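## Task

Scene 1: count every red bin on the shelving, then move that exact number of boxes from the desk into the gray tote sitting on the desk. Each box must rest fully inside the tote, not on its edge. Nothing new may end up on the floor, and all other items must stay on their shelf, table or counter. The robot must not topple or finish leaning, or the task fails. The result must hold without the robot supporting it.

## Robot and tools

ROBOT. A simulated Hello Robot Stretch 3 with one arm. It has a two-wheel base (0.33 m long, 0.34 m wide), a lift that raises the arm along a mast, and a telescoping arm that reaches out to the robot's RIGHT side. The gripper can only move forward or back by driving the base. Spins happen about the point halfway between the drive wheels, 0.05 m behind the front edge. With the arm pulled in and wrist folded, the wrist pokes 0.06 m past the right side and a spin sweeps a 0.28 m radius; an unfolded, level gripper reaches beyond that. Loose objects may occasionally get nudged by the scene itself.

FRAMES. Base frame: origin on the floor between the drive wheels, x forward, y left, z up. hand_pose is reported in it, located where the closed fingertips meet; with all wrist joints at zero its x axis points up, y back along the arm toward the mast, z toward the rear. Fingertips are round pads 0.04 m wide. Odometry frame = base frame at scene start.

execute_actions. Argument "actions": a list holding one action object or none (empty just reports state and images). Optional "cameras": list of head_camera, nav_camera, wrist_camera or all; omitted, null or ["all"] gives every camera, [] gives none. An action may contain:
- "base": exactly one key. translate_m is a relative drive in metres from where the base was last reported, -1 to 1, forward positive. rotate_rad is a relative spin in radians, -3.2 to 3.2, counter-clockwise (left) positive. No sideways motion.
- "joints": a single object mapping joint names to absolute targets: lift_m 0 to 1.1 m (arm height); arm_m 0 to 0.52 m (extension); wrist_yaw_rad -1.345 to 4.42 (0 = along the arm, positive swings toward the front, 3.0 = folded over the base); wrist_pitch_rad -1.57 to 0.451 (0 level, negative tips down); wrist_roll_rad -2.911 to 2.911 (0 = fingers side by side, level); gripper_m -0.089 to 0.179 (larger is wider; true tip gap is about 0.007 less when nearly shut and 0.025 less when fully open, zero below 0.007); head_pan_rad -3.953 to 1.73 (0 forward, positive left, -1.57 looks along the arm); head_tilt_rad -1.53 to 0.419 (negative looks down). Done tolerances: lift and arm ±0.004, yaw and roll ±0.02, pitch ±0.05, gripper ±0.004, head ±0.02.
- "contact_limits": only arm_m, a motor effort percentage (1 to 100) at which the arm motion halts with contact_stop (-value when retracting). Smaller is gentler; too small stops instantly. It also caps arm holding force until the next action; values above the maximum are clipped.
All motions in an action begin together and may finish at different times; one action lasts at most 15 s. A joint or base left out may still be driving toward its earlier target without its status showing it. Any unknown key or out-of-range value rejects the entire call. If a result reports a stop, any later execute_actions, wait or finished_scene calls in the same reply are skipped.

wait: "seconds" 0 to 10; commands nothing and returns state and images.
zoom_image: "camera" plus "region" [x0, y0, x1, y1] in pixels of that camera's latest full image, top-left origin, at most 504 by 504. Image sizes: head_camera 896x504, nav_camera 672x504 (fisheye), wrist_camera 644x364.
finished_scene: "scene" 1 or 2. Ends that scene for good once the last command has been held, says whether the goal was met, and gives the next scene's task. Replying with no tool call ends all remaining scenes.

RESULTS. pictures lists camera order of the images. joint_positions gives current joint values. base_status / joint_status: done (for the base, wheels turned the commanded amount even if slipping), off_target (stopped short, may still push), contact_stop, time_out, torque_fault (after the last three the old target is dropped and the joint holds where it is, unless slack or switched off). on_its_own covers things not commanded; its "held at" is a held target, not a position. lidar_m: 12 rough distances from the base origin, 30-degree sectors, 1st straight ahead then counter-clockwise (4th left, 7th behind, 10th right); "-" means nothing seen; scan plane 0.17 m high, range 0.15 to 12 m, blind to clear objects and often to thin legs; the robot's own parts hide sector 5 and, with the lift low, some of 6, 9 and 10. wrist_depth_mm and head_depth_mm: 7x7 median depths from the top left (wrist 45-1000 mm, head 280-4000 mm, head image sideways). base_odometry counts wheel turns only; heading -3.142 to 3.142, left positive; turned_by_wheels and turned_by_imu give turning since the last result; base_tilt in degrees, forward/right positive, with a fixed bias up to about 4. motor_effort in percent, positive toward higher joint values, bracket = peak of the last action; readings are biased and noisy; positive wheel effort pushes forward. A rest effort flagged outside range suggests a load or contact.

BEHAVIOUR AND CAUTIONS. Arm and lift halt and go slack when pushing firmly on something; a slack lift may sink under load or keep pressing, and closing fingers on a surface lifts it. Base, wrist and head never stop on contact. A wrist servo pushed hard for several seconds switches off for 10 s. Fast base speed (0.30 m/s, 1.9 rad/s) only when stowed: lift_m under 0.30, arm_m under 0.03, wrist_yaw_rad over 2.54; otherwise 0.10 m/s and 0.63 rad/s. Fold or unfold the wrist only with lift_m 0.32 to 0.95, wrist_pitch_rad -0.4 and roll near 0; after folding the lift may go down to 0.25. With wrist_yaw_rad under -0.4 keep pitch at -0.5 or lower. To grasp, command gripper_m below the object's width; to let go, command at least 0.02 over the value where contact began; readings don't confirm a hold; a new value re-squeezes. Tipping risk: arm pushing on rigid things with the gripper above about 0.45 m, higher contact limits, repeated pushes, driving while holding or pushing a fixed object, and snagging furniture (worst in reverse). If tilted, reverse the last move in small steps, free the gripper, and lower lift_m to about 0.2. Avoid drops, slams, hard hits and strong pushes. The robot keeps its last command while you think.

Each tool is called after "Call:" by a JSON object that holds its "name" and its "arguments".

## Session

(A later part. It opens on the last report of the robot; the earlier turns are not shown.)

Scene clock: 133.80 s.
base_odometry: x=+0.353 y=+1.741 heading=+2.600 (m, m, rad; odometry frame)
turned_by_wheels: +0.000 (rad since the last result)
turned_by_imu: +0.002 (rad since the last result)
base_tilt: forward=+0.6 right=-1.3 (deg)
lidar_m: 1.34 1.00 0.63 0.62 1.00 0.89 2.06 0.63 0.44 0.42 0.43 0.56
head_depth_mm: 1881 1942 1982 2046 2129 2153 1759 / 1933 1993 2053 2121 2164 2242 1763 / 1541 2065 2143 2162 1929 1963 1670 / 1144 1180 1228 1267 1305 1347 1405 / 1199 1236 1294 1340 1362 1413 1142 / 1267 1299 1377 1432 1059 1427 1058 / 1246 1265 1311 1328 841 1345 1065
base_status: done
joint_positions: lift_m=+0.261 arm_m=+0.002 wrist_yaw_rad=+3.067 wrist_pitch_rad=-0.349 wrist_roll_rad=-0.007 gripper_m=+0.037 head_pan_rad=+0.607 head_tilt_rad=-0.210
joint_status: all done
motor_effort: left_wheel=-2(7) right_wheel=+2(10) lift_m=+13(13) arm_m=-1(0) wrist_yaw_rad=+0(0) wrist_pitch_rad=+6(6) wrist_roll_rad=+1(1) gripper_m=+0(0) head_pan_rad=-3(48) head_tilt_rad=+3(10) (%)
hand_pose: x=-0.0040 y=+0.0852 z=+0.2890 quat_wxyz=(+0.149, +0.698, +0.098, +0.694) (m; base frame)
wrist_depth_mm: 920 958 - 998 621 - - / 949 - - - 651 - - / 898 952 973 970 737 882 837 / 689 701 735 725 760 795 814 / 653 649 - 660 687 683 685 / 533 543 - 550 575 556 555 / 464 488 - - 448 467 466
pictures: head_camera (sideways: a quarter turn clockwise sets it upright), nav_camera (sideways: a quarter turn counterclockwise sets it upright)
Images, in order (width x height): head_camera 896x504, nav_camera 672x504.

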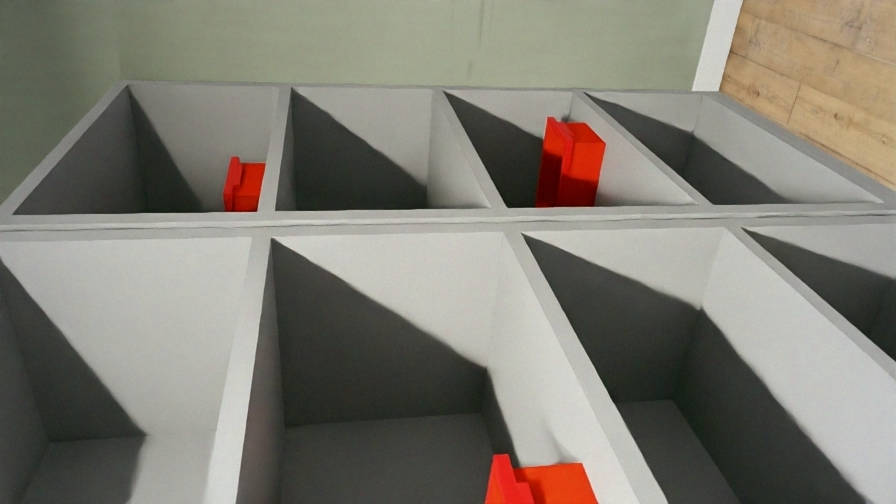

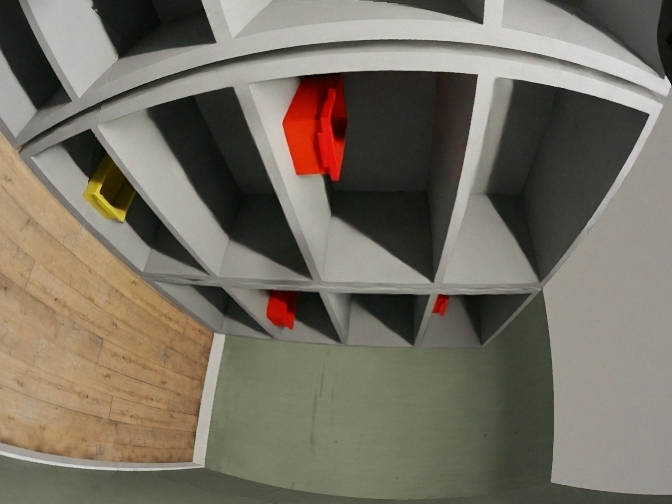

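Call:
{"name": "execute_actions", "arguments": {"actions": [{"base": {"rotate_rad": -0.12}, "joints": {"head_pan_rad": 1.1, "head_tilt_rad": -0.5}}], "cameras": ["nav_camera", "wrist_camera"]}}

Call:
{"name": "execute_actions", "arguments": {"actions": [{"base": {"translate_m": -1.0}}], "cameras": ["nav_camera", "wrist_camera"]}}

Scene clock: 209.13 s.
base_odometry: x=+0.353 y=+1.741 heading=+2.480 (m, m, rad; odometry frame)
turned_by_wheels: -0.120 (rad since the last result)
turned_by_imu: -0.119 (rad since the last result)
base_tilt: forward=+0.7 right=-1.3 (deg)
lidar_m: 0.99 1.26 0.89 0.62 1.05 0.89 1.71 0.73 0.46 0.42 0.42 0.51
head_depth_mm: 1083 1159 1205 1328 1407 1552 1347 / 1189 1283 1136 1484 1295 1550 1358 / 1231 1349 1137 1562 1248 1431 1308 / 1145 1247 884 1472 1250 1076 1269 / 1063 1147 838 842 1251 979 1280 / 990 1064 958 749 1165 830 896 / 890 553 595 639 683 759 823
base_status: done
joint_positions: lift_m=+0.261 arm_m=+0.002 wrist_yaw_rad=+3.067 wrist_pitch_rad=-0.349 wrist_roll_rad=-0.007 gripper_m=+0.037 head_pan_rad=+1.093 head_tilt_rad=-0.493
joint_status: all done
motor_effort: left_wheel=+2(8) right_wheel=-1(6) lift_m=+13(13) arm_m=-1(1) wrist_yaw_rad=+0(0) wrist_pitch_rad=+6(6) wrist_roll_rad=+0(1) gripper_m=+0(0) head_pan_rad=+3(35) head_tilt_rad=-3(17) (%)
hand_pose: x=-0.0040 y=+0.0852 z=+0.2890 quat_wxyz=(+0.149, +0.698, +0.098, +0.694) (m; base frame)
wrist_depth_mm: 880 922 975 781 - - - / 933 983 - 826 - - - / 932 951 980 826 925 885 - / 670 676 729 751 793 832 897 / 639 657 - 666 696 683 690 / 533 536 - 552 569 557 553 / 460 483 - - 451 469 472
pictures: nav_camera (sideways: a quarter turn counterclockwise sets it upright), wrist_camera
Images, in order (width x height): nav_camera 672x504, wrist_camera 644x364.

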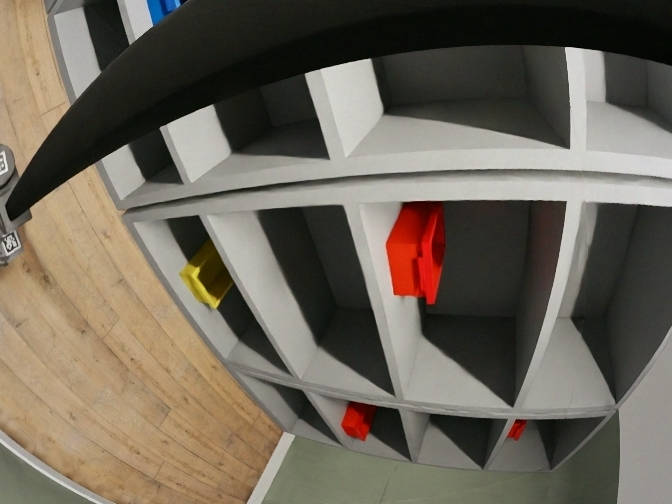

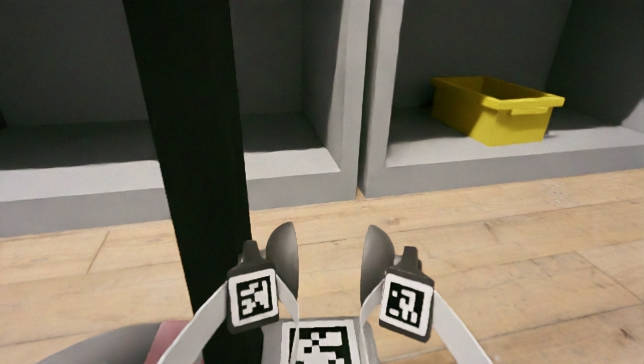

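Scene clock: 214.07 s.
base_odometry: x=+1.142 y=+1.126 heading=+2.480 (m, m, rad; odometry frame)
turned_by_wheels: +0.000 (rad since the last result)
turned_by_imu: -0.005 (rad since the last result)
base_tilt: forward=+0.8 right=-1.3 (deg)
lidar_m: 1.39 1.23 0.48 0.52 0.88 0.75 1.67 1.04 0.65 0.59 0.59 0.72
head_depth_mm: 1130 1209 1125 1342 1237 1461 1318 / 1127 1241 1036 756 1241 999 1275 / 1033 1122 765 688 1152 939 1216 / 947 1029 881 661 1024 946 820 / 409 440 477 517 567 624 690 / 382 406 437 476 520 640 761 / 375 424 490 578 506 897 804
base_status: done
joint_positions: lift_m=+0.261 arm_m=+0.002 wrist_yaw_rad=+3.067 wrist_pitch_rad=-0.349 wrist_roll_rad=-0.007 gripper_m=+0.037 head_pan_rad=+1.093 head_tilt_rad=-0.494
joint_status: not commanded
motor_effort: left_wheel=+2(6) right_wheel=-2(9) lift_m=+13(13) arm_m=+0(1) wrist_yaw_rad=+0(0) wrist_pitch_rad=+6(6) wrist_roll_rad=+1(1) gripper_m=+0(0) head_pan_rad=+3(3) head_tilt_rad=-1(2) (%)
hand_pose: x=-0.0040 y=+0.0852 z=+0.2890 quat_wxyz=(+0.149, +0.698, +0.098, +0.694) (m; base frame)
wrist_depth_mm: 730 757 822 829 491 989 - / 784 798 874 880 526 - - / 821 843 929 910 554 991 - / 664 671 695 698 599 708 719 / 526 534 - 593 640 654 683 / 502 524 - 551 570 552 556 / 463 487 - - 450 468 470
pictures: nav_camera (sideways: a quarter turn counterclockwise sets it upright), wrist_camera
Images, in order (width x height): nav_camera 672x504, wrist_camera 644x364.

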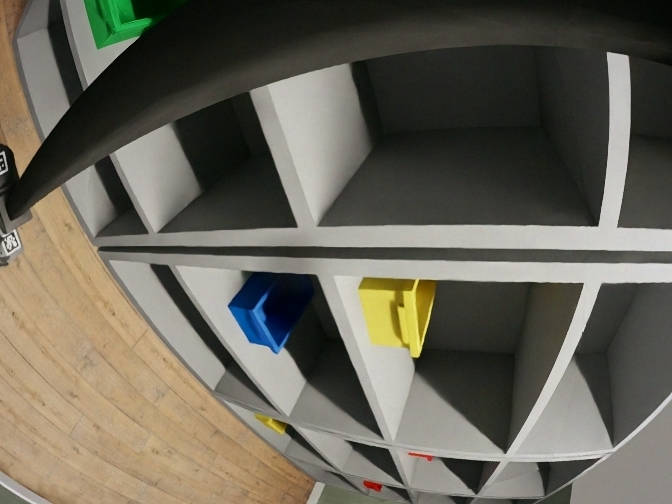

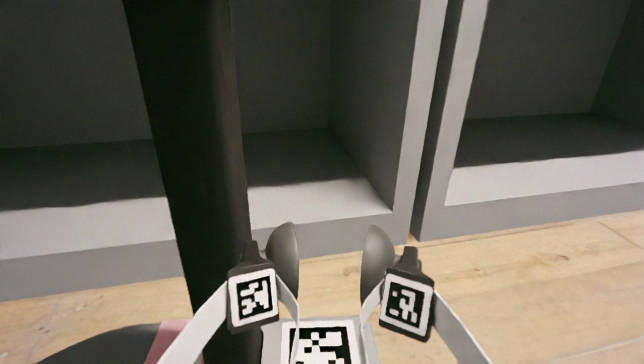

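Call:
{"name": "execute_actions", "arguments": {"actions": [{"base": {"translate_m": -1.0}, "joints": {"head_pan_rad": -2.6, "head_tilt_rad": -0.7}}], "cameras": ["nav_camera"]}}

Scene clock: 226.97 s.
base_odometry: x=+1.931 y=+0.512 heading=+2.480 (m, m, rad; odometry frame)
turned_by_wheels: +0.000 (rad since the last result)
turned_by_imu: -0.006 (rad since the last result)
base_tilt: forward=+0.7 right=-1.3 (deg)
lidar_m: 1.80 0.43 0.41 2.60 1.23 0.77 0.70 0.70 0.85 0.77 0.77 0.94
head_depth_mm: 554 612 686 775 894 1051 1183 / 571 633 711 806 933 1115 1213 / 589 655 738 843 984 1185 1215 / 608 678 765 882 1040 1260 1215 / 627 706 798 925 1098 1326 1212 / 649 730 834 976 1172 1357 1222 / 672 759 871 1025 1248 1388 1221
base_status: done
joint_positions: lift_m=+0.261 arm_m=+0.002 wrist_yaw_rad=+3.067 wrist_pitch_rad=-0.349 wrist_roll_rad=-0.007 gripper_m=+0.037 head_pan_rad=-2.593 head_tilt_rad=-0.691
joint_status: all done
motor_effort: left_wheel=+2(6) right_wheel=-1(9) lift_m=+13(13) arm_m=+0(0) wrist_yaw_rad=+0(1) wrist_pitch_rad=+6(6) wrist_roll_rad=+1(1) gripper_m=+0(0) head_pan_rad=-5(48) head_tilt_rad=-3(17) (%)
hand_pose: x=-0.0040 y=+0.0852 z=+0.2890 quat_wxyz=(+0.149, +0.698, +0.098, +0.694) (m; base frame)
wrist_depth_mm: - - - - 671 447 338 / - - - - 698 459 370 / - - - - 713 466 393 / 835 846 857 871 738 473 681 / 648 655 - 675 664 485 555 / 535 539 - 546 575 514 522 / 462 482 - - 451 465 471
pictures: nav_camera (sideways: a quarter turn counterclockwise sets it upright)
Images, in order (width x height): nav_camera 672x504.

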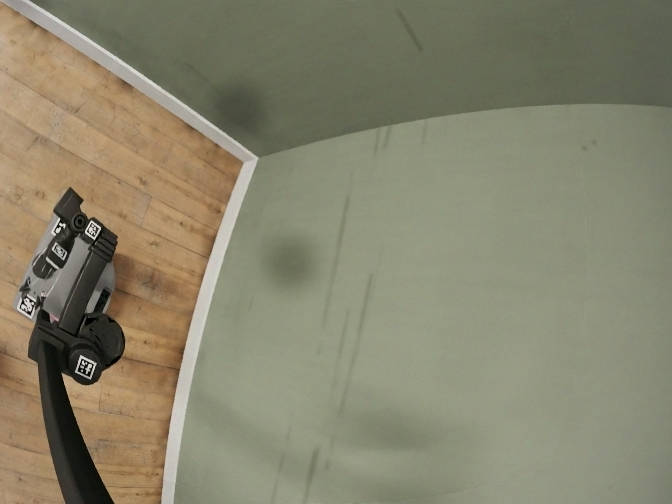

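Call:
{"name": "execute_actions", "arguments": {"actions": [{"base": {"rotate_rad": -1.35}, "joints": {"head_pan_rad": -3.3, "head_tilt_rad": -0.7}}], "cameras": ["nav_camera"]}}

Scene clock: 236.80 s.
base_odometry: x=+1.931 y=+0.512 heading=+1.130 (m, m, rad; odometry frame)
turned_by_wheels: -1.350 (rad since the last result)
turned_by_imu: -1.325 (rad since the last result)
base_tilt: forward=+0.7 right=-1.3 (deg)
lidar_m: 0.77 0.81 1.15 1.23 0.42 0.49 2.32 0.94 0.71 0.69 0.73 0.79
head_depth_mm: 2647 694 711 743 777 815 854 / 2638 3040 2797 2128 1571 1123 1165 / 2634 2977 2775 2124 1697 1412 1206 / 2641 2923 2849 2134 1715 1418 1217 / 2606 2907 2876 2140 1702 1417 1214 / 2572 2868 2882 2150 1703 1418 1211 / 2547 2794 2909 2155 1714 1421 1222
base_status: done
joint_positions: lift_m=+0.261 arm_m=+0.002 wrist_yaw_rad=+3.067 wrist_pitch_rad=-0.349 wrist_roll_rad=-0.007 gripper_m=+0.037 head_pan_rad=-3.293 head_tilt_rad=-0.692
joint_status: all done
motor_effort: left_wheel=+2(10) right_wheel=-1(8) lift_m=+13(13) arm_m=+0(1) wrist_yaw_rad=+0(0) wrist_pitch_rad=+6(6) wrist_roll_rad=+1(1) gripper_m=+0(0) head_pan_rad=-3(44) head_tilt_rad=-3(2) (%)
hand_pose: x=-0.0040 y=+0.0852 z=+0.2890 quat_wxyz=(+0.149, +0.698, +0.098, +0.694) (m; base frame)
wrist_depth_mm: 338 - - - - - 963 / 359 385 - - - - 948 / 386 411 - - - - 964 / 416 430 862 845 863 885 864 / 457 464 - 667 687 681 677 / 498 503 - 542 567 560 554 / 460 482 - - 449 467 465
pictures: nav_camera (sideways: a quarter turn counterclockwise sets it upright)
Images, in order (width x height): nav_camera 672x504.

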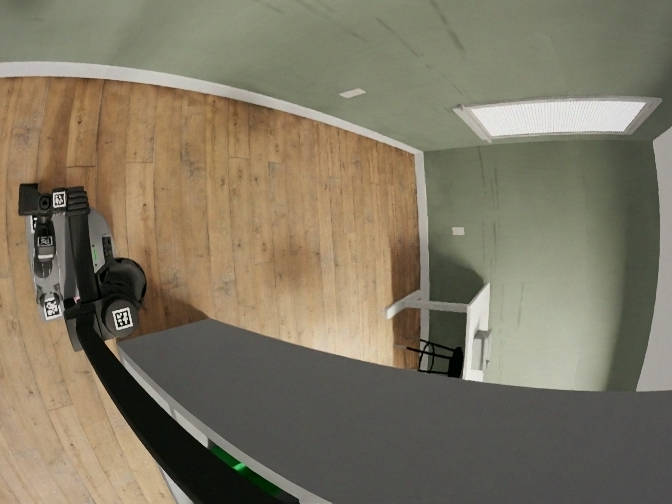

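Call:
{"name": "execute_actions", "arguments": {"actions": [{"base": {"translate_m": -1.0}, "joints": {"head_pan_rad": -3.8, "head_tilt_rad": -0.5}}], "cameras": ["head_camera", "nav_camera"]}}

Scene clock: 246.27 s.
base_odometry: x=+1.504 y=-0.393 heading=+1.130 (m, m, rad; odometry frame)
turned_by_wheels: +0.000 (rad since the last result)
turned_by_imu: -0.006 (rad since the last result)
base_tilt: forward=+0.8 right=-1.3 (deg)
lidar_m: 1.77 0.51 0.48 1.39 1.96 1.69 1.99 0.89 0.67 0.65 0.68 0.96
head_depth_mm: 2721 2960 2784 - - - - / 2520 2756 2416 2748 2091 1658 1355 / 2326 2506 2054 2598 2105 1644 1345 / 2165 2333 1747 2469 2091 1646 1347 / 2015 2169 1921 2486 2049 1636 1352 / 1892 2013 2079 2225 2026 1639 1350 / 1775 1893 1981 2187 2114 1658 1359
base_status: done
joint_positions: lift_m=+0.261 arm_m=+0.002 wrist_yaw_rad=+3.067 wrist_pitch_rad=-0.349 wrist_roll_rad=-0.007 gripper_m=+0.037 head_pan_rad=-3.793 head_tilt_rad=-0.507
joint_status: all done
motor_effort: left_wheel=+2(7) right_wheel=-1(8) lift_m=+13(13) arm_m=+0(1) wrist_yaw_rad=+0(0) wrist_pitch_rad=+6(6) wrist_roll_rad=+1(1) gripper_m=-1(1) head_pan_rad=-4(35) head_tilt_rad=+2(10) (%)
hand_pose: x=-0.0040 y=+0.0852 z=+0.2890 quat_wxyz=(+0.149, +0.698, +0.098, +0.694) (m; base frame)
wrist_depth_mm: - - - - - 566 392 / - - - - - 556 414 / - - - - - 568 442 / 843 828 840 860 846 554 479 / 653 664 - 672 687 560 519 / 535 538 - 547 570 555 552 / 461 484 - - 453 471 471
pictures: head_camera (sideways: a quarter turn clockwise sets it upright), nav_camera (sideways: a quarter turn counterclockwise sets it upright)
Images, in order (width x height): head_camera 896x504, nav_camera 672x504.

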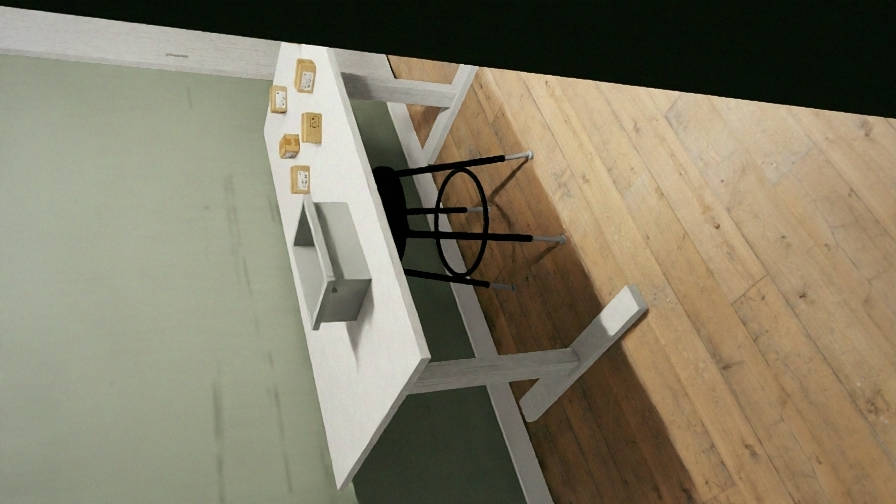

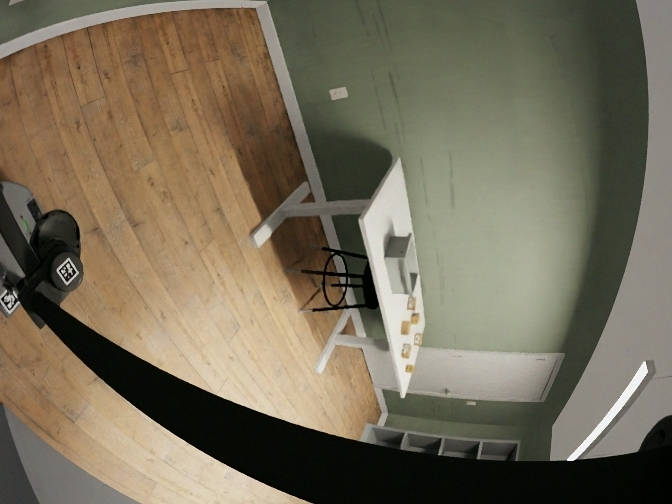

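Call:
{"name": "execute_actions", "arguments": {"actions": [{"base": {"rotate_rad": -1.11}, "joints": {"head_pan_rad": -2.9, "head_tilt_rad": -0.6}}], "cameras": ["nav_camera"]}}

Call:
{"name": "execute_actions", "arguments": {"actions": [{"base": {"translate_m": -1.0}, "joints": {"head_pan_rad": -2.6, "head_tilt_rad": -0.6}}], "cameras": ["head_camera", "nav_camera"]}}

Scene clock: 341.80 s.
base_odometry: x=+1.504 y=-0.393 heading=+0.020 (m, m, rad; odometry frame)
turned_by_wheels: -1.110 (rad since the last result)
turned_by_imu: -1.090 (rad since the last result)
base_tilt: forward=+0.6 right=-1.3 (deg)
lidar_m: 0.67 0.91 1.77 0.54 0.50 1.11 2.50 1.69 1.99 0.93 0.68 0.65
head_depth_mm: 3799 - 3522 2456 1870 1502 1267 / 3432 3899 3529 2470 1878 1517 1267 / 2981 3179 3470 2454 1886 1514 1272 / 2665 2745 2767 2475 1872 1525 1271 / 2421 2536 1981 2376 1890 1523 1274 / 2199 2317 1622 2277 1892 1529 1285 / 2011 2138 1603 2386 1914 1533 1278
base_status: done
joint_positions: lift_m=+0.261 arm_m=+0.002 wrist_yaw_rad=+3.067 wrist_pitch_rad=-0.349 wrist_roll_rad=-0.007 gripper_m=+0.037 head_pan_rad=-2.907 head_tilt_rad=-0.593
joint_status: all done
motor_effort: left_wheel=+2(10) right_wheel=-1(7) lift_m=+13(13) arm_m=-1(2) wrist_yaw_rad=+0(0) wrist_pitch_rad=+6(6) wrist_roll_rad=+1(1) gripper_m=-1(0) head_pan_rad=+3(47) head_tilt_rad=-3(7) (%)
hand_pose: x=-0.0040 y=+0.0852 z=+0.2890 quat_wxyz=(+0.149, +0.698, +0.098, +0.694) (m; base frame)
wrist_depth_mm: 533 480 586 802 - - - / 595 517 628 866 - - - / 665 569 653 919 - - - / 755 626 717 830 866 894 900 / 647 636 - 670 688 674 687 / 527 533 - 545 575 554 556 / 458 484 - - 447 466 468
pictures: nav_camera (sideways: a quarter turn counterclockwise sets it upright)
Images, in order (width x height): nav_camera 672x504.

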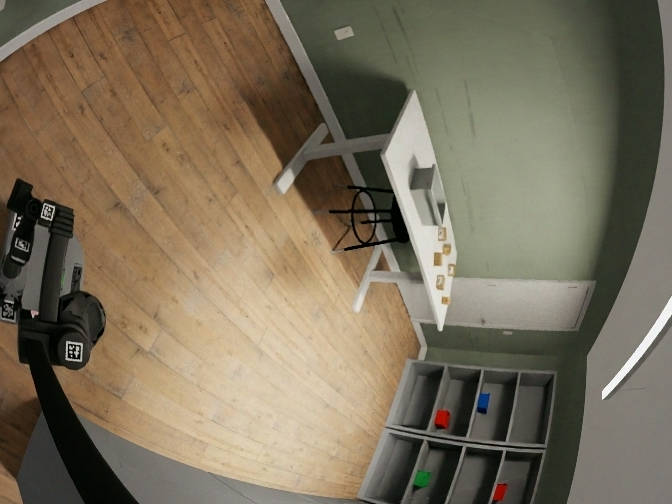

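Scene clock: 346.73 s.
base_odometry: x=+0.504 y=-0.413 heading=+0.020 (m, m, rad; odometry frame)
turned_by_wheels: +0.000 (rad since the last result)
turned_by_imu: -0.005 (rad since the last result)
base_tilt: forward=+0.7 right=-1.4 (deg)
lidar_m: 1.57 0.82 0.79 0.81 1.10 2.78 1.53 1.03 0.95 1.56 1.59 1.52
head_depth_mm: 1855 2080 1571 2252 1873 1507 1272 / 1749 1940 1536 1724 1854 1511 1267 / 1630 1795 1548 1191 1872 1533 1278 / 1527 1683 1575 1091 1820 1526 1273 / 1449 1577 1590 1094 1767 1519 1277 / 1363 1486 1540 993 1246 1486 1283 / 1299 1394 1480 944 900 1528 1283
base_status: done
joint_positions: lift_m=+0.261 arm_m=+0.002 wrist_yaw_rad=+3.067 wrist_pitch_rad=-0.349 wrist_roll_rad=-0.007 gripper_m=+0.037 head_pan_rad=-2.607 head_tilt_rad=-0.593
joint_status: all done
motor_effort: left_wheel=+2(7) right_wheel=-2(9) lift_m=+13(13) arm_m=-1(1) wrist_yaw_rad=+0(1) wrist_pitch_rad=+6(6) wrist_roll_rad=+1(1) gripper_m=+1(0) head_pan_rad=+3(28) head_tilt_rad=-2(0) (%)
hand_pose: x=-0.0040 y=+0.0852 z=+0.2890 quat_wxyz=(+0.149, +0.698, +0.098, +0.694) (m; base frame)
wrist_depth_mm: - - 949 836 752 680 618 / - - 993 904 802 712 656 / - - - 976 847 775 686 / 837 843 870 869 860 797 724 / 646 665 - 675 687 675 674 / 534 539 - 552 575 551 558 / 464 485 - - 450 468 475
pictures: head_camera (sideways: a quarter turn clockwise sets it upright), nav_camera (sideways: a quarter turn counterclockwise sets it upright)
Images, in order (width x height): head_camera 896x504, nav_camera 672x504.

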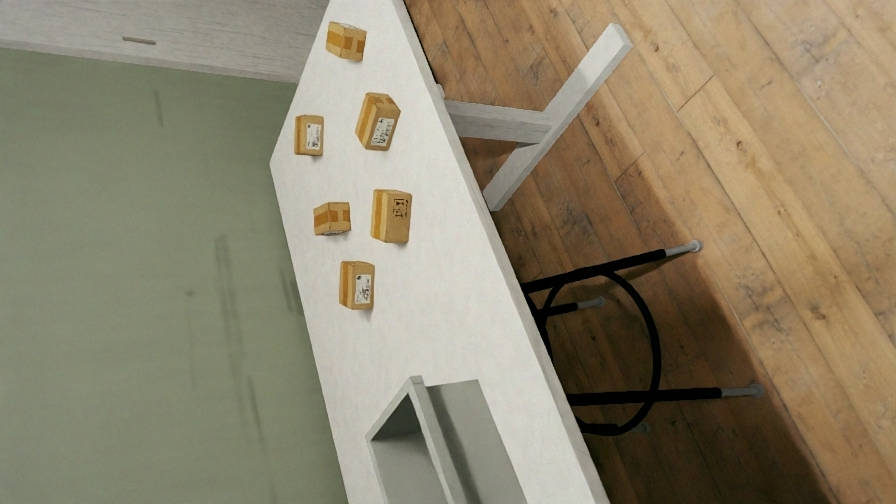

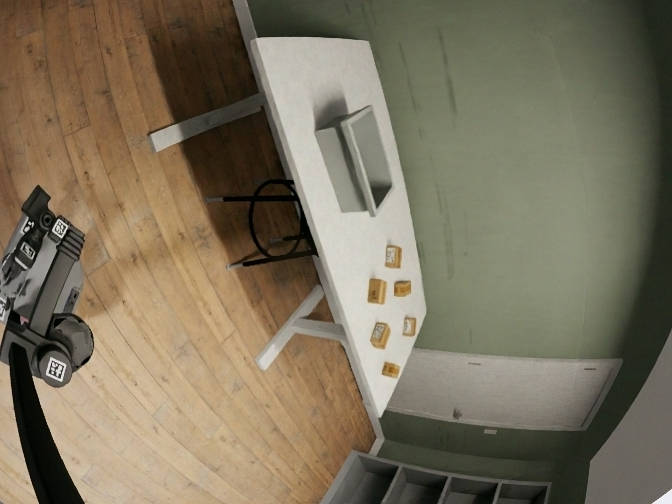

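Call:
{"name": "execute_actions", "arguments": {"actions": [{"base": {"rotate_rad": 0.31}, "joints": {"lift_m": 0.45, "wrist_pitch_rad": -0.4, "head_pan_rad": -2.5, "head_tilt_rad": -0.7}}], "cameras": ["head_camera"]}}

Scene clock: 434.60 s.
base_odometry: x=+0.504 y=-0.413 heading=+0.330 (m, m, rad; odometry frame)
turned_by_wheels: +0.310 (rad since the last result)
turned_by_imu: +0.303 (rad since the last result)
base_tilt: forward=+0.7 right=-1.3 (deg)
lidar_m: 0.89 0.79 0.79 0.92 1.66 2.78 1.03 0.95 1.04 1.73 1.52 1.52
head_depth_mm: 1381 1531 1228 1041 1634 1412 1210 / 1360 1519 1250 1008 1697 1413 1210 / 1325 1488 1086 978 1649 1416 1212 / 1311 1458 1079 955 1698 1419 1214 / 1296 1434 1094 938 1710 1415 1219 / 1280 1418 1260 943 1607 1414 1217 / 1254 1390 1263 940 1665 1419 1215
base_status: done
joint_positions: lift_m=+0.449 arm_m=+0.002 wrist_yaw_rad=+3.067 wrist_pitch_rad=-0.413 wrist_roll_rad=-0.007 gripper_m=+0.037 head_pan_rad=-2.507 head_tilt_rad=-0.692
joint_status: all done
motor_effort: left_wheel=-2(9) right_wheel=+2(8) lift_m=+39(40) arm_m=-1(1) wrist_yaw_rad=+0(0) wrist_pitch_rad=+5(5) wrist_roll_rad=+1(1) gripper_m=+0(1) head_pan_rad=+3(16) head_tilt_rad=-2(12) (%)
hand_pose: x=-0.0046 y=+0.0776 z=+0.4631 quat_wxyz=(+0.171, +0.694, +0.120, +0.689) (m; base frame)
wrist_depth_mm: - - - - 867 711 610 / - - - - 914 739 639 / - - - - 960 788 671 / - - - - - 831 711 / 885 877 - 895 919 859 737 / 744 748 - 762 778 762 735 / 627 633 - 634 623 653 654
pictures: head_camera (sideways: a quarter turn clockwise sets it upright)
Images, in order (width x height): head_camera 896x504.

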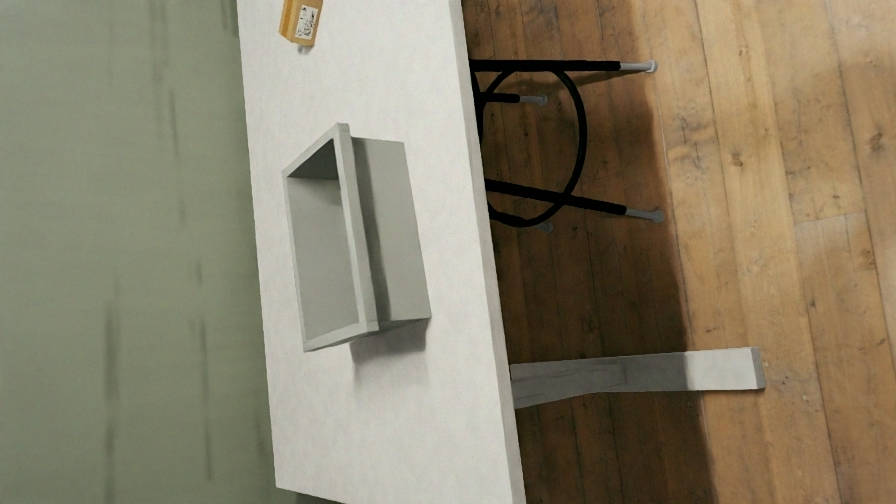

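Call:
{"name": "execute_actions", "arguments": {"actions": [{"base": {"translate_m": -0.64}, "joints": {"lift_m": 0.95, "wrist_yaw_rad": 0.0, "wrist_pitch_rad": -0.4, "gripper_m": 0.15, "head_pan_rad": -2.3, "head_tilt_rad": -0.9}}]}}

Scene clock: 476.67 s.
base_odometry: x=-0.101 y=-0.621 heading=+0.330 (m, m, rad; odometry frame)
turned_by_wheels: +0.000 (rad since the last result)
turned_by_imu: -0.005 (rad since the last result)
base_tilt: forward=+0.8 right=-1.3 (deg)
lidar_m: 1.42 1.25 1.25 1.47 2.35 1.97 0.88 0.43 0.49 0.79 1.96 1.97
head_depth_mm: 920 1034 898 783 - - 1117 / 919 1043 897 - - 1216 1132 / 926 1041 954 - - 1111 1156 / 925 1047 - - - 1215 1158 / 931 1051 - - - 1211 1138 / 933 1055 985 - - - 1135 / 940 1055 958 - - - 1107
base_status: done
joint_positions: lift_m=+0.949 arm_m=+0.002 wrist_yaw_rad=+0.003 wrist_pitch_rad=-0.414 wrist_roll_rad=-0.007 gripper_m=+0.150 head_pan_rad=-2.307 head_tilt_rad=-0.889
joint_status: all done
motor_effort: left_wheel=-1(7) right_wheel=+2(3) lift_m=+39(41) arm_m=-1(1) wrist_yaw_rad=-3(2) wrist_pitch_rad=+5(6) wrist_roll_rad=+1(0) gripper_m=+0(82) head_pan_rad=+3(22) head_tilt_rad=-4(16) (%)
hand_pose: x=-0.0209 y=-0.3717 z=+0.9630 quat_wxyz=(+0.695, +0.147, -0.689, -0.144) (m; base frame)
wrist_depth_mm: - - - - 931 765 643 / - - - - 983 798 683 / - - - - 948 831 705 / - - - 696 664 711 697 / - - 557 443 481 413 571 / - - 462 385 468 439 353 / - - 395 388 303 391 382
pictures: head_camera (sideways: a quarter turn clockwise sets it upright), nav_camera (sideways: a quarter turn counterclockwise sets it upright), wrist_camera
Images, in order (width x height): head_camera 896x504, nav_camera 672x504, wrist_camera 644x364.

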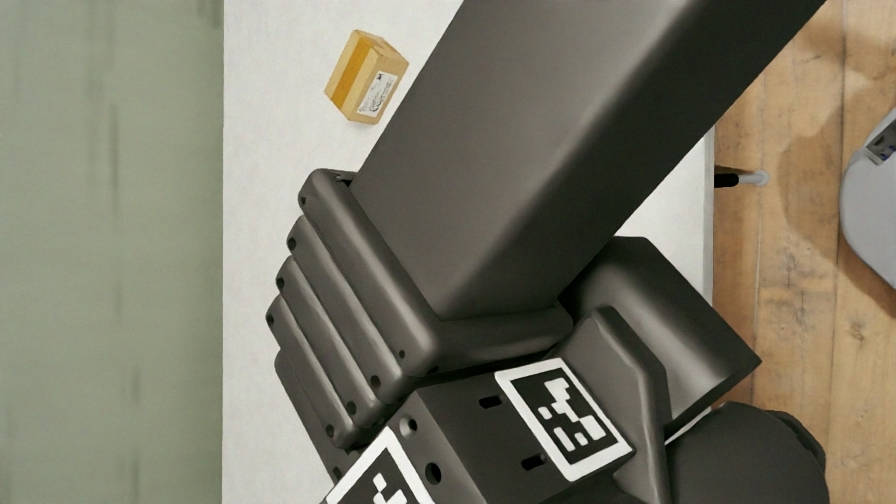

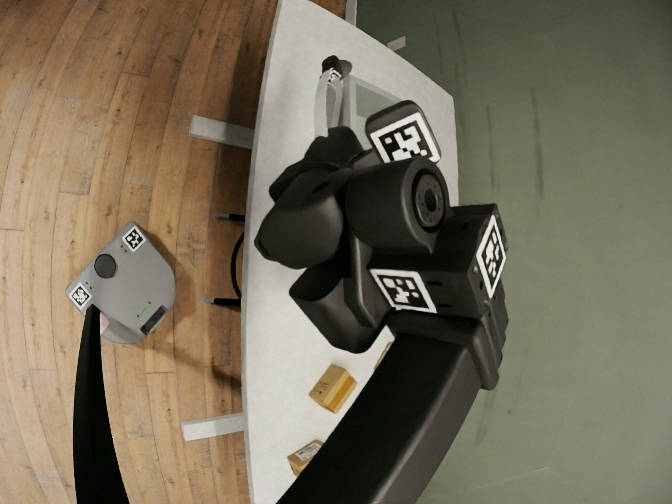

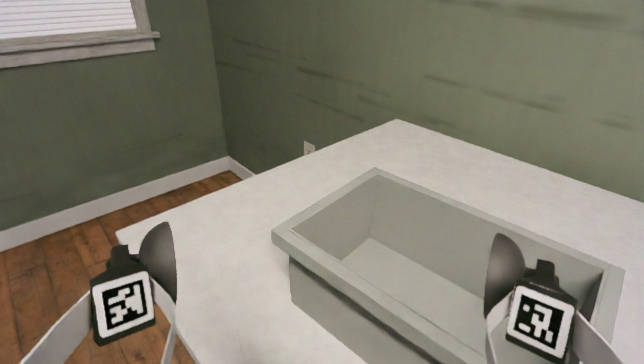

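Call:
{"name": "execute_actions", "arguments": {"actions": [{"base": {"rotate_rad": -1.21}, "joints": {"lift_m": 1.0, "arm_m": 0.32, "wrist_pitch_rad": -1.57, "head_pan_rad": -0.6, "head_tilt_rad": -0.85}}]}}

Scene clock: 541.53 s.
base_odometry: x=-0.101 y=-0.621 heading=-0.880 (m, m, rad; odometry frame)
turned_by_wheels: -1.210 (rad since the last result)
turned_by_imu: -1.194 (rad since the last result)
base_tilt: forward=+0.7 right=-1.3 (deg)
lidar_m: 1.72 1.96 2.13 1.26 1.26 1.36 2.06 2.35 0.88 0.43 0.77 0.49
head_depth_mm: 900 1012 941 772 654 566 1061 / 950 1071 940 714 654 566 1125 / 1000 1119 945 747 626 578 1147 / 1060 1160 943 770 647 602 1145 / 1126 1215 793 692 655 1245 1147 / 1196 1385 945 694 670 1283 1142 / 1275 1507 949 776 702 1290 1147
base_status: done
joint_positions: lift_m=+0.999 arm_m=+0.320 wrist_yaw_rad=+0.001 wrist_pitch_rad=-1.557 wrist_roll_rad=-0.007 gripper_m=+0.150 head_pan_rad=-0.607 head_tilt_rad=-0.853
joint_status: all done
joint sent to its limit — the command would take wrist_pitch_rad past its lower limit, so that joint was sent only as far as its limit.
motor_effort: left_wheel=+1(7) right_wheel=-1(6) lift_m=+39(40) arm_m=+3(3) wrist_yaw_rad=+0(3) wrist_pitch_rad=-2(5) wrist_roll_rad=+0(1) gripper_m=+0(0) head_pan_rad=+3(46) head_tilt_rad=+0(6) (%)
hand_pose: x=-0.0216 y=-0.4441 z=+0.8815 quat_wxyz=(+0.506, +0.499, -0.501, -0.495) (m; base frame)
wrist_depth_mm: 311 309 309 307 306 302 302 / 319 317 314 312 311 310 305 / 325 325 319 269 317 292 265 / 331 329 328 274 323 319 316 / 340 335 335 331 328 325 323 / 343 - 342 338 335 331 - / 352 349 349 346 - - -
pictures: head_camera (sideways: a quarter turn clockwise sets it upright), nav_camera (sideways: a quarter turn counterclockwise sets it upright), wrist_camera
Images, in order (width x height): head_camera 896x504, nav_camera 672x504, wrist_camera 644x364.

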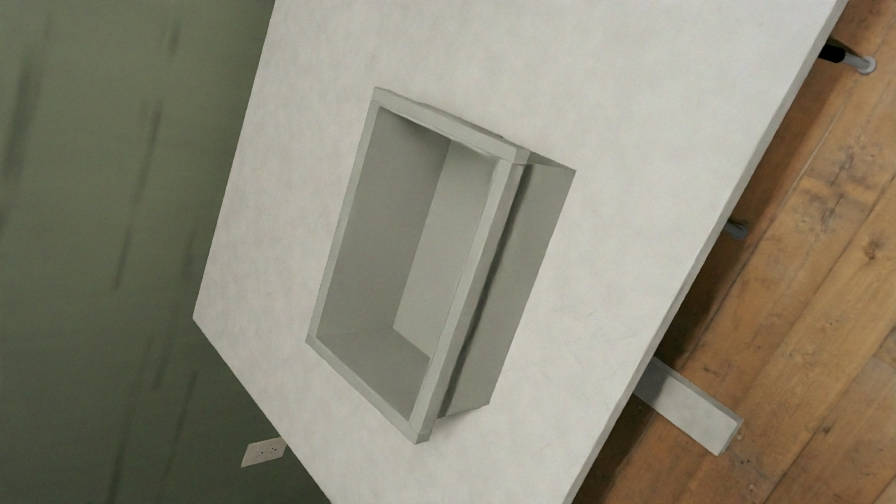

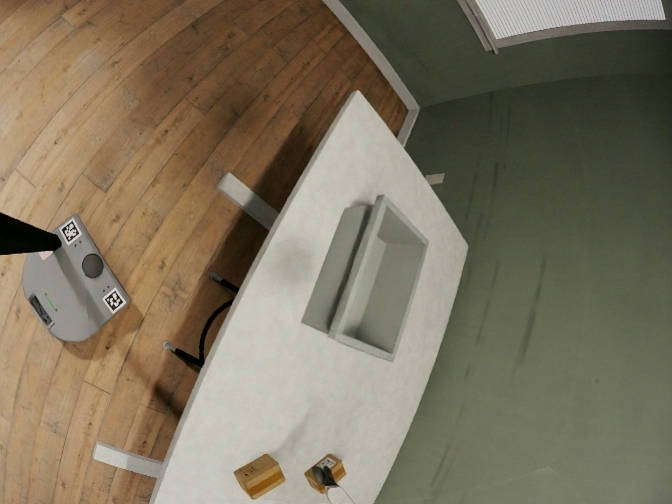

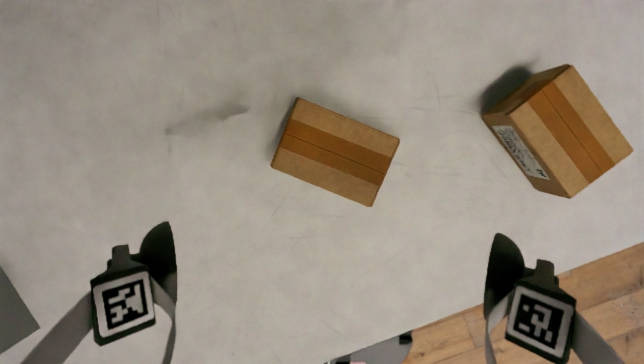

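Call:
{"name": "zoom_image", "arguments": {"camera": "head_camera", "region": [280, 70, 620, 460]}}

Region (280, 70, 620, 460) of head_camera's 896x504 image, scaled by 1.292, with more detail than that image has; it fills the left 439 columns of this view, and the rest is white.

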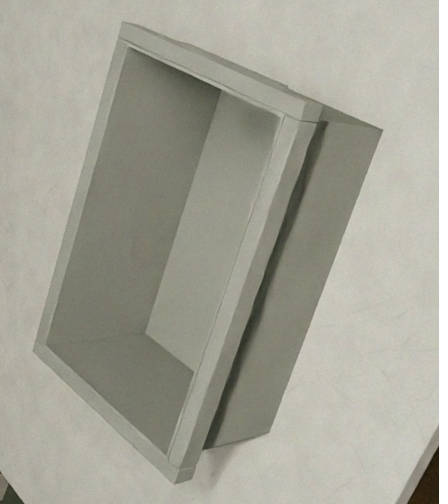

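Call:
{"name": "execute_actions", "arguments": {"actions": [{"joints": {"lift_m": 0.93, "arm_m": 0.365, "wrist_roll_rad": 0.36, "head_pan_rad": -1.3, "head_tilt_rad": -0.85}}], "cameras": ["head_camera", "wrist_camera"]}}

Scene clock: 663.00 s.
base_odometry: x=-0.101 y=-0.621 heading=-0.880 (m, m, rad; odometry frame)
turned_by_wheels: +0.000 (rad since the last result)
turned_by_imu: -0.001 (rad since the last result)
base_tilt: forward=+0.6 right=-1.2 (deg)
lidar_m: 1.72 1.96 2.13 1.27 1.25 1.36 2.04 2.35 0.88 0.42 0.77 0.49
head_depth_mm: 948 - 900 792 653 601 1142 / 952 1078 945 773 651 601 1141 / 935 1078 945 771 652 589 1145 / 920 1058 942 774 654 578 1145 / 909 1039 944 777 655 568 1144 / 895 1015 945 776 656 568 1146 / 881 1002 946 720 617 568 1122
base_status: not commanded
joint_positions: lift_m=+0.931 arm_m=+0.365 wrist_yaw_rad=+0.001 wrist_pitch_rad=-1.558 wrist_roll_rad=+0.354 gripper_m=+0.150 head_pan_rad=-1.293 head_tilt_rad=-0.853
joint_status: all done
motor_effort: left_wheel=+1(1) right_wheel=-1(1) lift_m=+13(36) arm_m=+2(1) wrist_yaw_rad=-1(1) wrist_pitch_rad=-2(2) wrist_roll_rad=+4(6) gripper_m=+0(1) head_pan_rad=-4(43) head_tilt_rad=+1(1) (%)
hand_pose: x=-0.0217 y=-0.4888 z=+0.8128 quat_wxyz=(+0.407, +0.402, -0.584, -0.577) (m; base frame)
wrist_depth_mm: 196 198 242 241 239 237 197 / 238 248 248 246 245 240 193 / 254 256 253 251 249 247 197 / 260 259 257 206 253 251 250 / 266 263 262 209 257 256 256 / 271 - 267 266 266 263 260 / 276 276 273 270 269 268 -
pictures: head_camera (sideways: a quarter turn clockwise sets it upright), wrist_camera
Images, in order (width x height): head_camera 896x504, wrist_camera 644x364.

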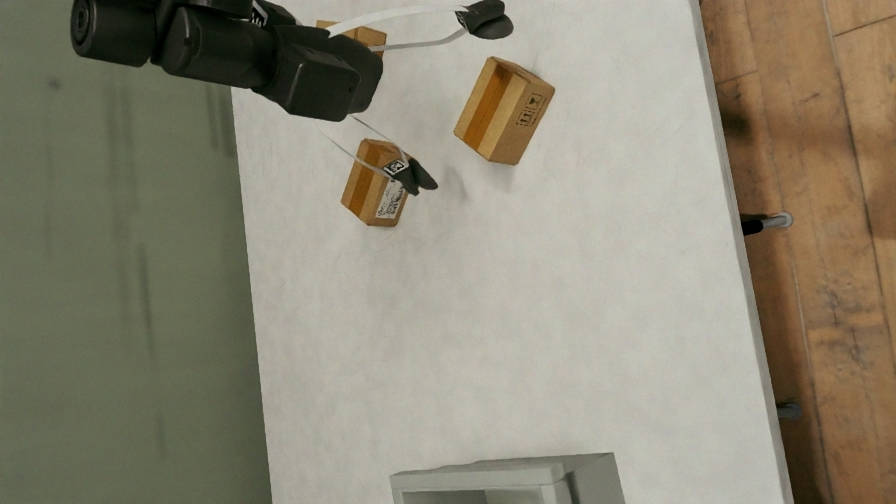

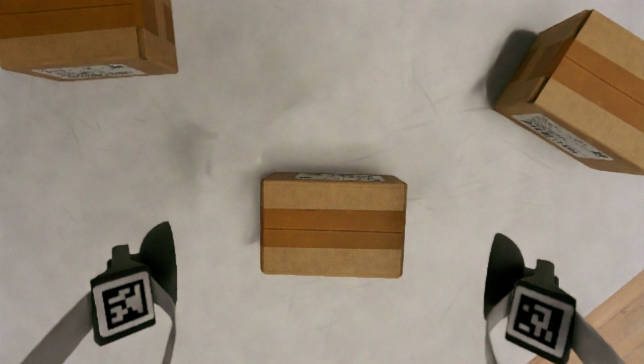

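Call:
{"name": "execute_actions", "arguments": {"actions": [{"joints": {"lift_m": 0.86, "head_pan_rad": -1.5, "head_tilt_rad": -0.85}}], "cameras": ["head_camera", "wrist_camera"]}}

Scene clock: 681.53 s.
base_odometry: x=-0.101 y=-0.621 heading=-0.880 (m, m, rad; odometry frame)
turned_by_wheels: +0.000 (rad since the last result)
turned_by_imu: -0.001 (rad since the last result)
base_tilt: forward=+0.8 right=-1.3 (deg)
lidar_m: 1.71 1.96 2.13 1.27 1.25 1.36 2.05 2.35 0.88 0.42 0.77 0.50
head_depth_mm: 1099 1209 - 702 645 1291 1144 / 1058 - 888 773 655 1245 1147 / 1010 - - 735 654 1226 1143 / 974 1097 944 756 655 589 1140 / 943 1070 949 776 654 579 1145 / 906 1029 947 776 655 568 1125 / 877 992 946 774 656 569 1092
base_status: not commanded
joint_positions: lift_m=+0.861 arm_m=+0.365 wrist_yaw_rad=+0.001 wrist_pitch_rad=-1.558 wrist_roll_rad=+0.354 gripper_m=+0.150 head_pan_rad=-1.493 head_tilt_rad=-0.853
joint_status: all done
motor_effort: left_wheel=+2(1) right_wheel=-1(1) lift_m=+13(14) arm_m=+3(3) wrist_yaw_rad=+0(1) wrist_pitch_rad=-2(2) wrist_roll_rad=+4(4) gripper_m=+0(1) head_pan_rad=-4(23) head_tilt_rad=+1(1) (%)
hand_pose: x=-0.0217 y=-0.4888 z=+0.7428 quat_wxyz=(+0.407, +0.402, -0.584, -0.577) (m; base frame)
wrist_depth_mm: 151 176 176 174 173 172 170 / 181 179 178 177 176 176 153 / 184 183 182 181 180 178 177 / 189 187 185 183 182 182 181 / 192 190 140 137 136 185 185 / 196 - 141 139 139 189 187 / 200 199 197 142 193 194 191
pictures: head_camera (sideways: a quarter turn clockwise sets it upright), wrist_camera
Images, in order (width x height): head_camera 896x504, wrist_camera 644x364.

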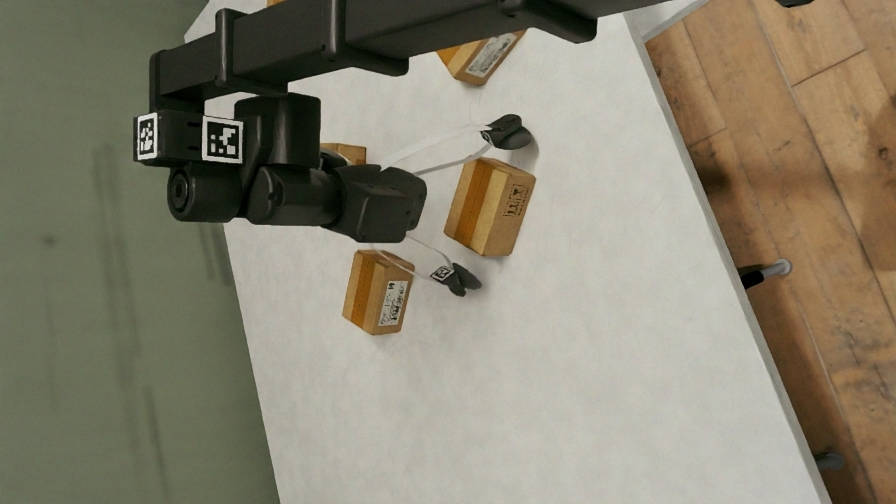

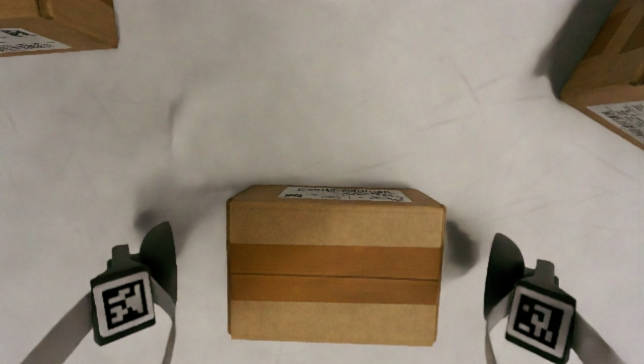

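Call:
{"name": "zoom_image", "arguments": {"camera": "head_camera", "region": [380, 90, 600, 310]}}

Region (380, 90, 600, 310) of head_camera's 896x504 image, scaled by 2.291, with more detail than that image has.

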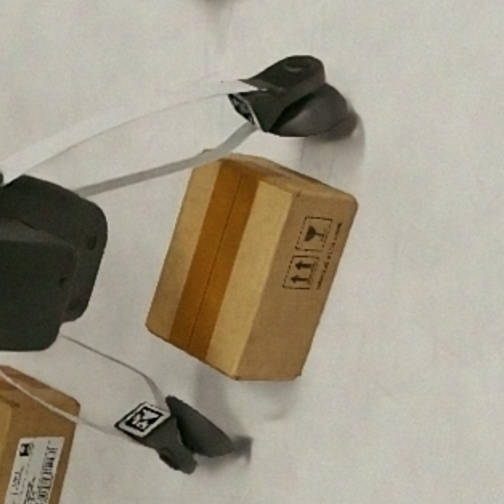

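Call:
{"name": "execute_actions", "arguments": {"actions": [{"joints": {"lift_m": 0.868, "gripper_m": 0.05}}], "cameras": ["head_camera", "wrist_camera"]}}

Scene clock: 705.03 s.
base_odometry: x=-0.101 y=-0.621 heading=-0.880 (m, m, rad; odometry frame)
turned_by_wheels: +0.000 (rad since the last result)
turned_by_imu: -0.001 (rad since the last result)
base_tilt: forward=+0.7 right=-1.3 (deg)
lidar_m: 1.72 1.96 2.13 1.26 1.25 1.35 2.06 2.35 0.88 0.43 0.77 0.49
head_depth_mm: 1099 1222 - 704 639 1296 1146 / 1057 - 914 774 654 1251 1147 / 1016 - - 765 655 1227 1146 / 975 1096 944 745 654 590 1146 / 939 1072 948 773 653 578 1149 / 910 1027 948 773 655 568 1126 / 880 990 946 774 658 569 1091
base_status: not commanded
joint_positions: lift_m=+0.867 arm_m=+0.365 wrist_yaw_rad=+0.001 wrist_pitch_rad=-1.558 wrist_roll_rad=+0.354 gripper_m=+0.051 head_pan_rad=-1.493 head_tilt_rad=-0.853
joint_status: all done
motor_effort: left_wheel=+1(2) right_wheel=-1(2) lift_m=+39(41) arm_m=+3(3) wrist_yaw_rad=-1(1) wrist_pitch_rad=-2(2) wrist_roll_rad=+4(4) gripper_m=-16(92) head_pan_rad=-4(5) head_tilt_rad=+1(0) (%)
hand_pose: x=-0.0217 y=-0.4887 z=+0.7496 quat_wxyz=(+0.407, +0.402, -0.583, -0.577) (m; base frame)
wrist_depth_mm: 150 182 181 181 179 178 170 / 188 186 185 183 182 182 153 / 192 190 189 187 187 185 184 / 195 193 191 190 189 189 188 / 199 197 142 141 141 193 192 / 203 202 144 144 143 196 195 / 208 206 205 203 201 201 198
pictures: head_camera (sideways: a quarter turn clockwise sets it upright), wrist_camera
Images, in order (width x height): head_camera 896x504, wrist_camera 644x364.

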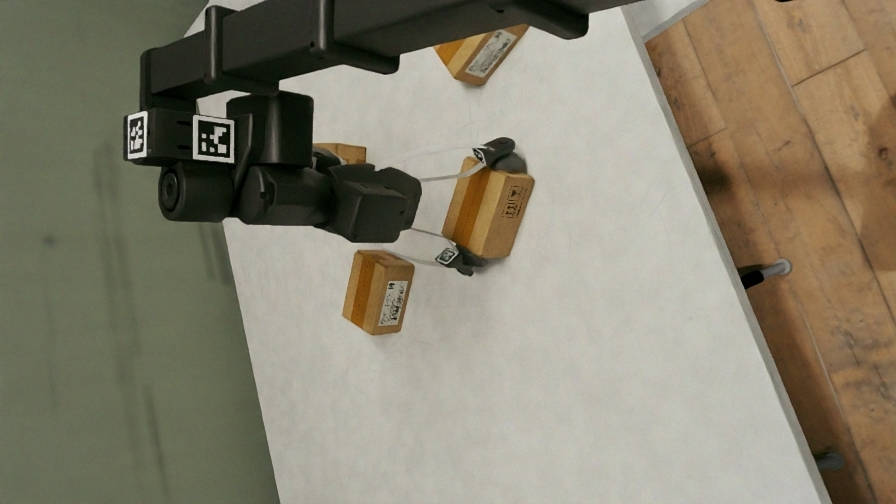

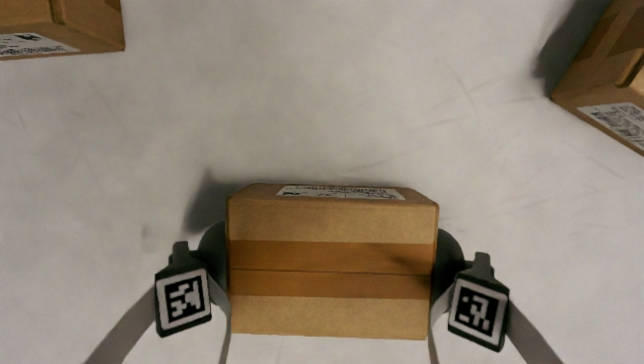

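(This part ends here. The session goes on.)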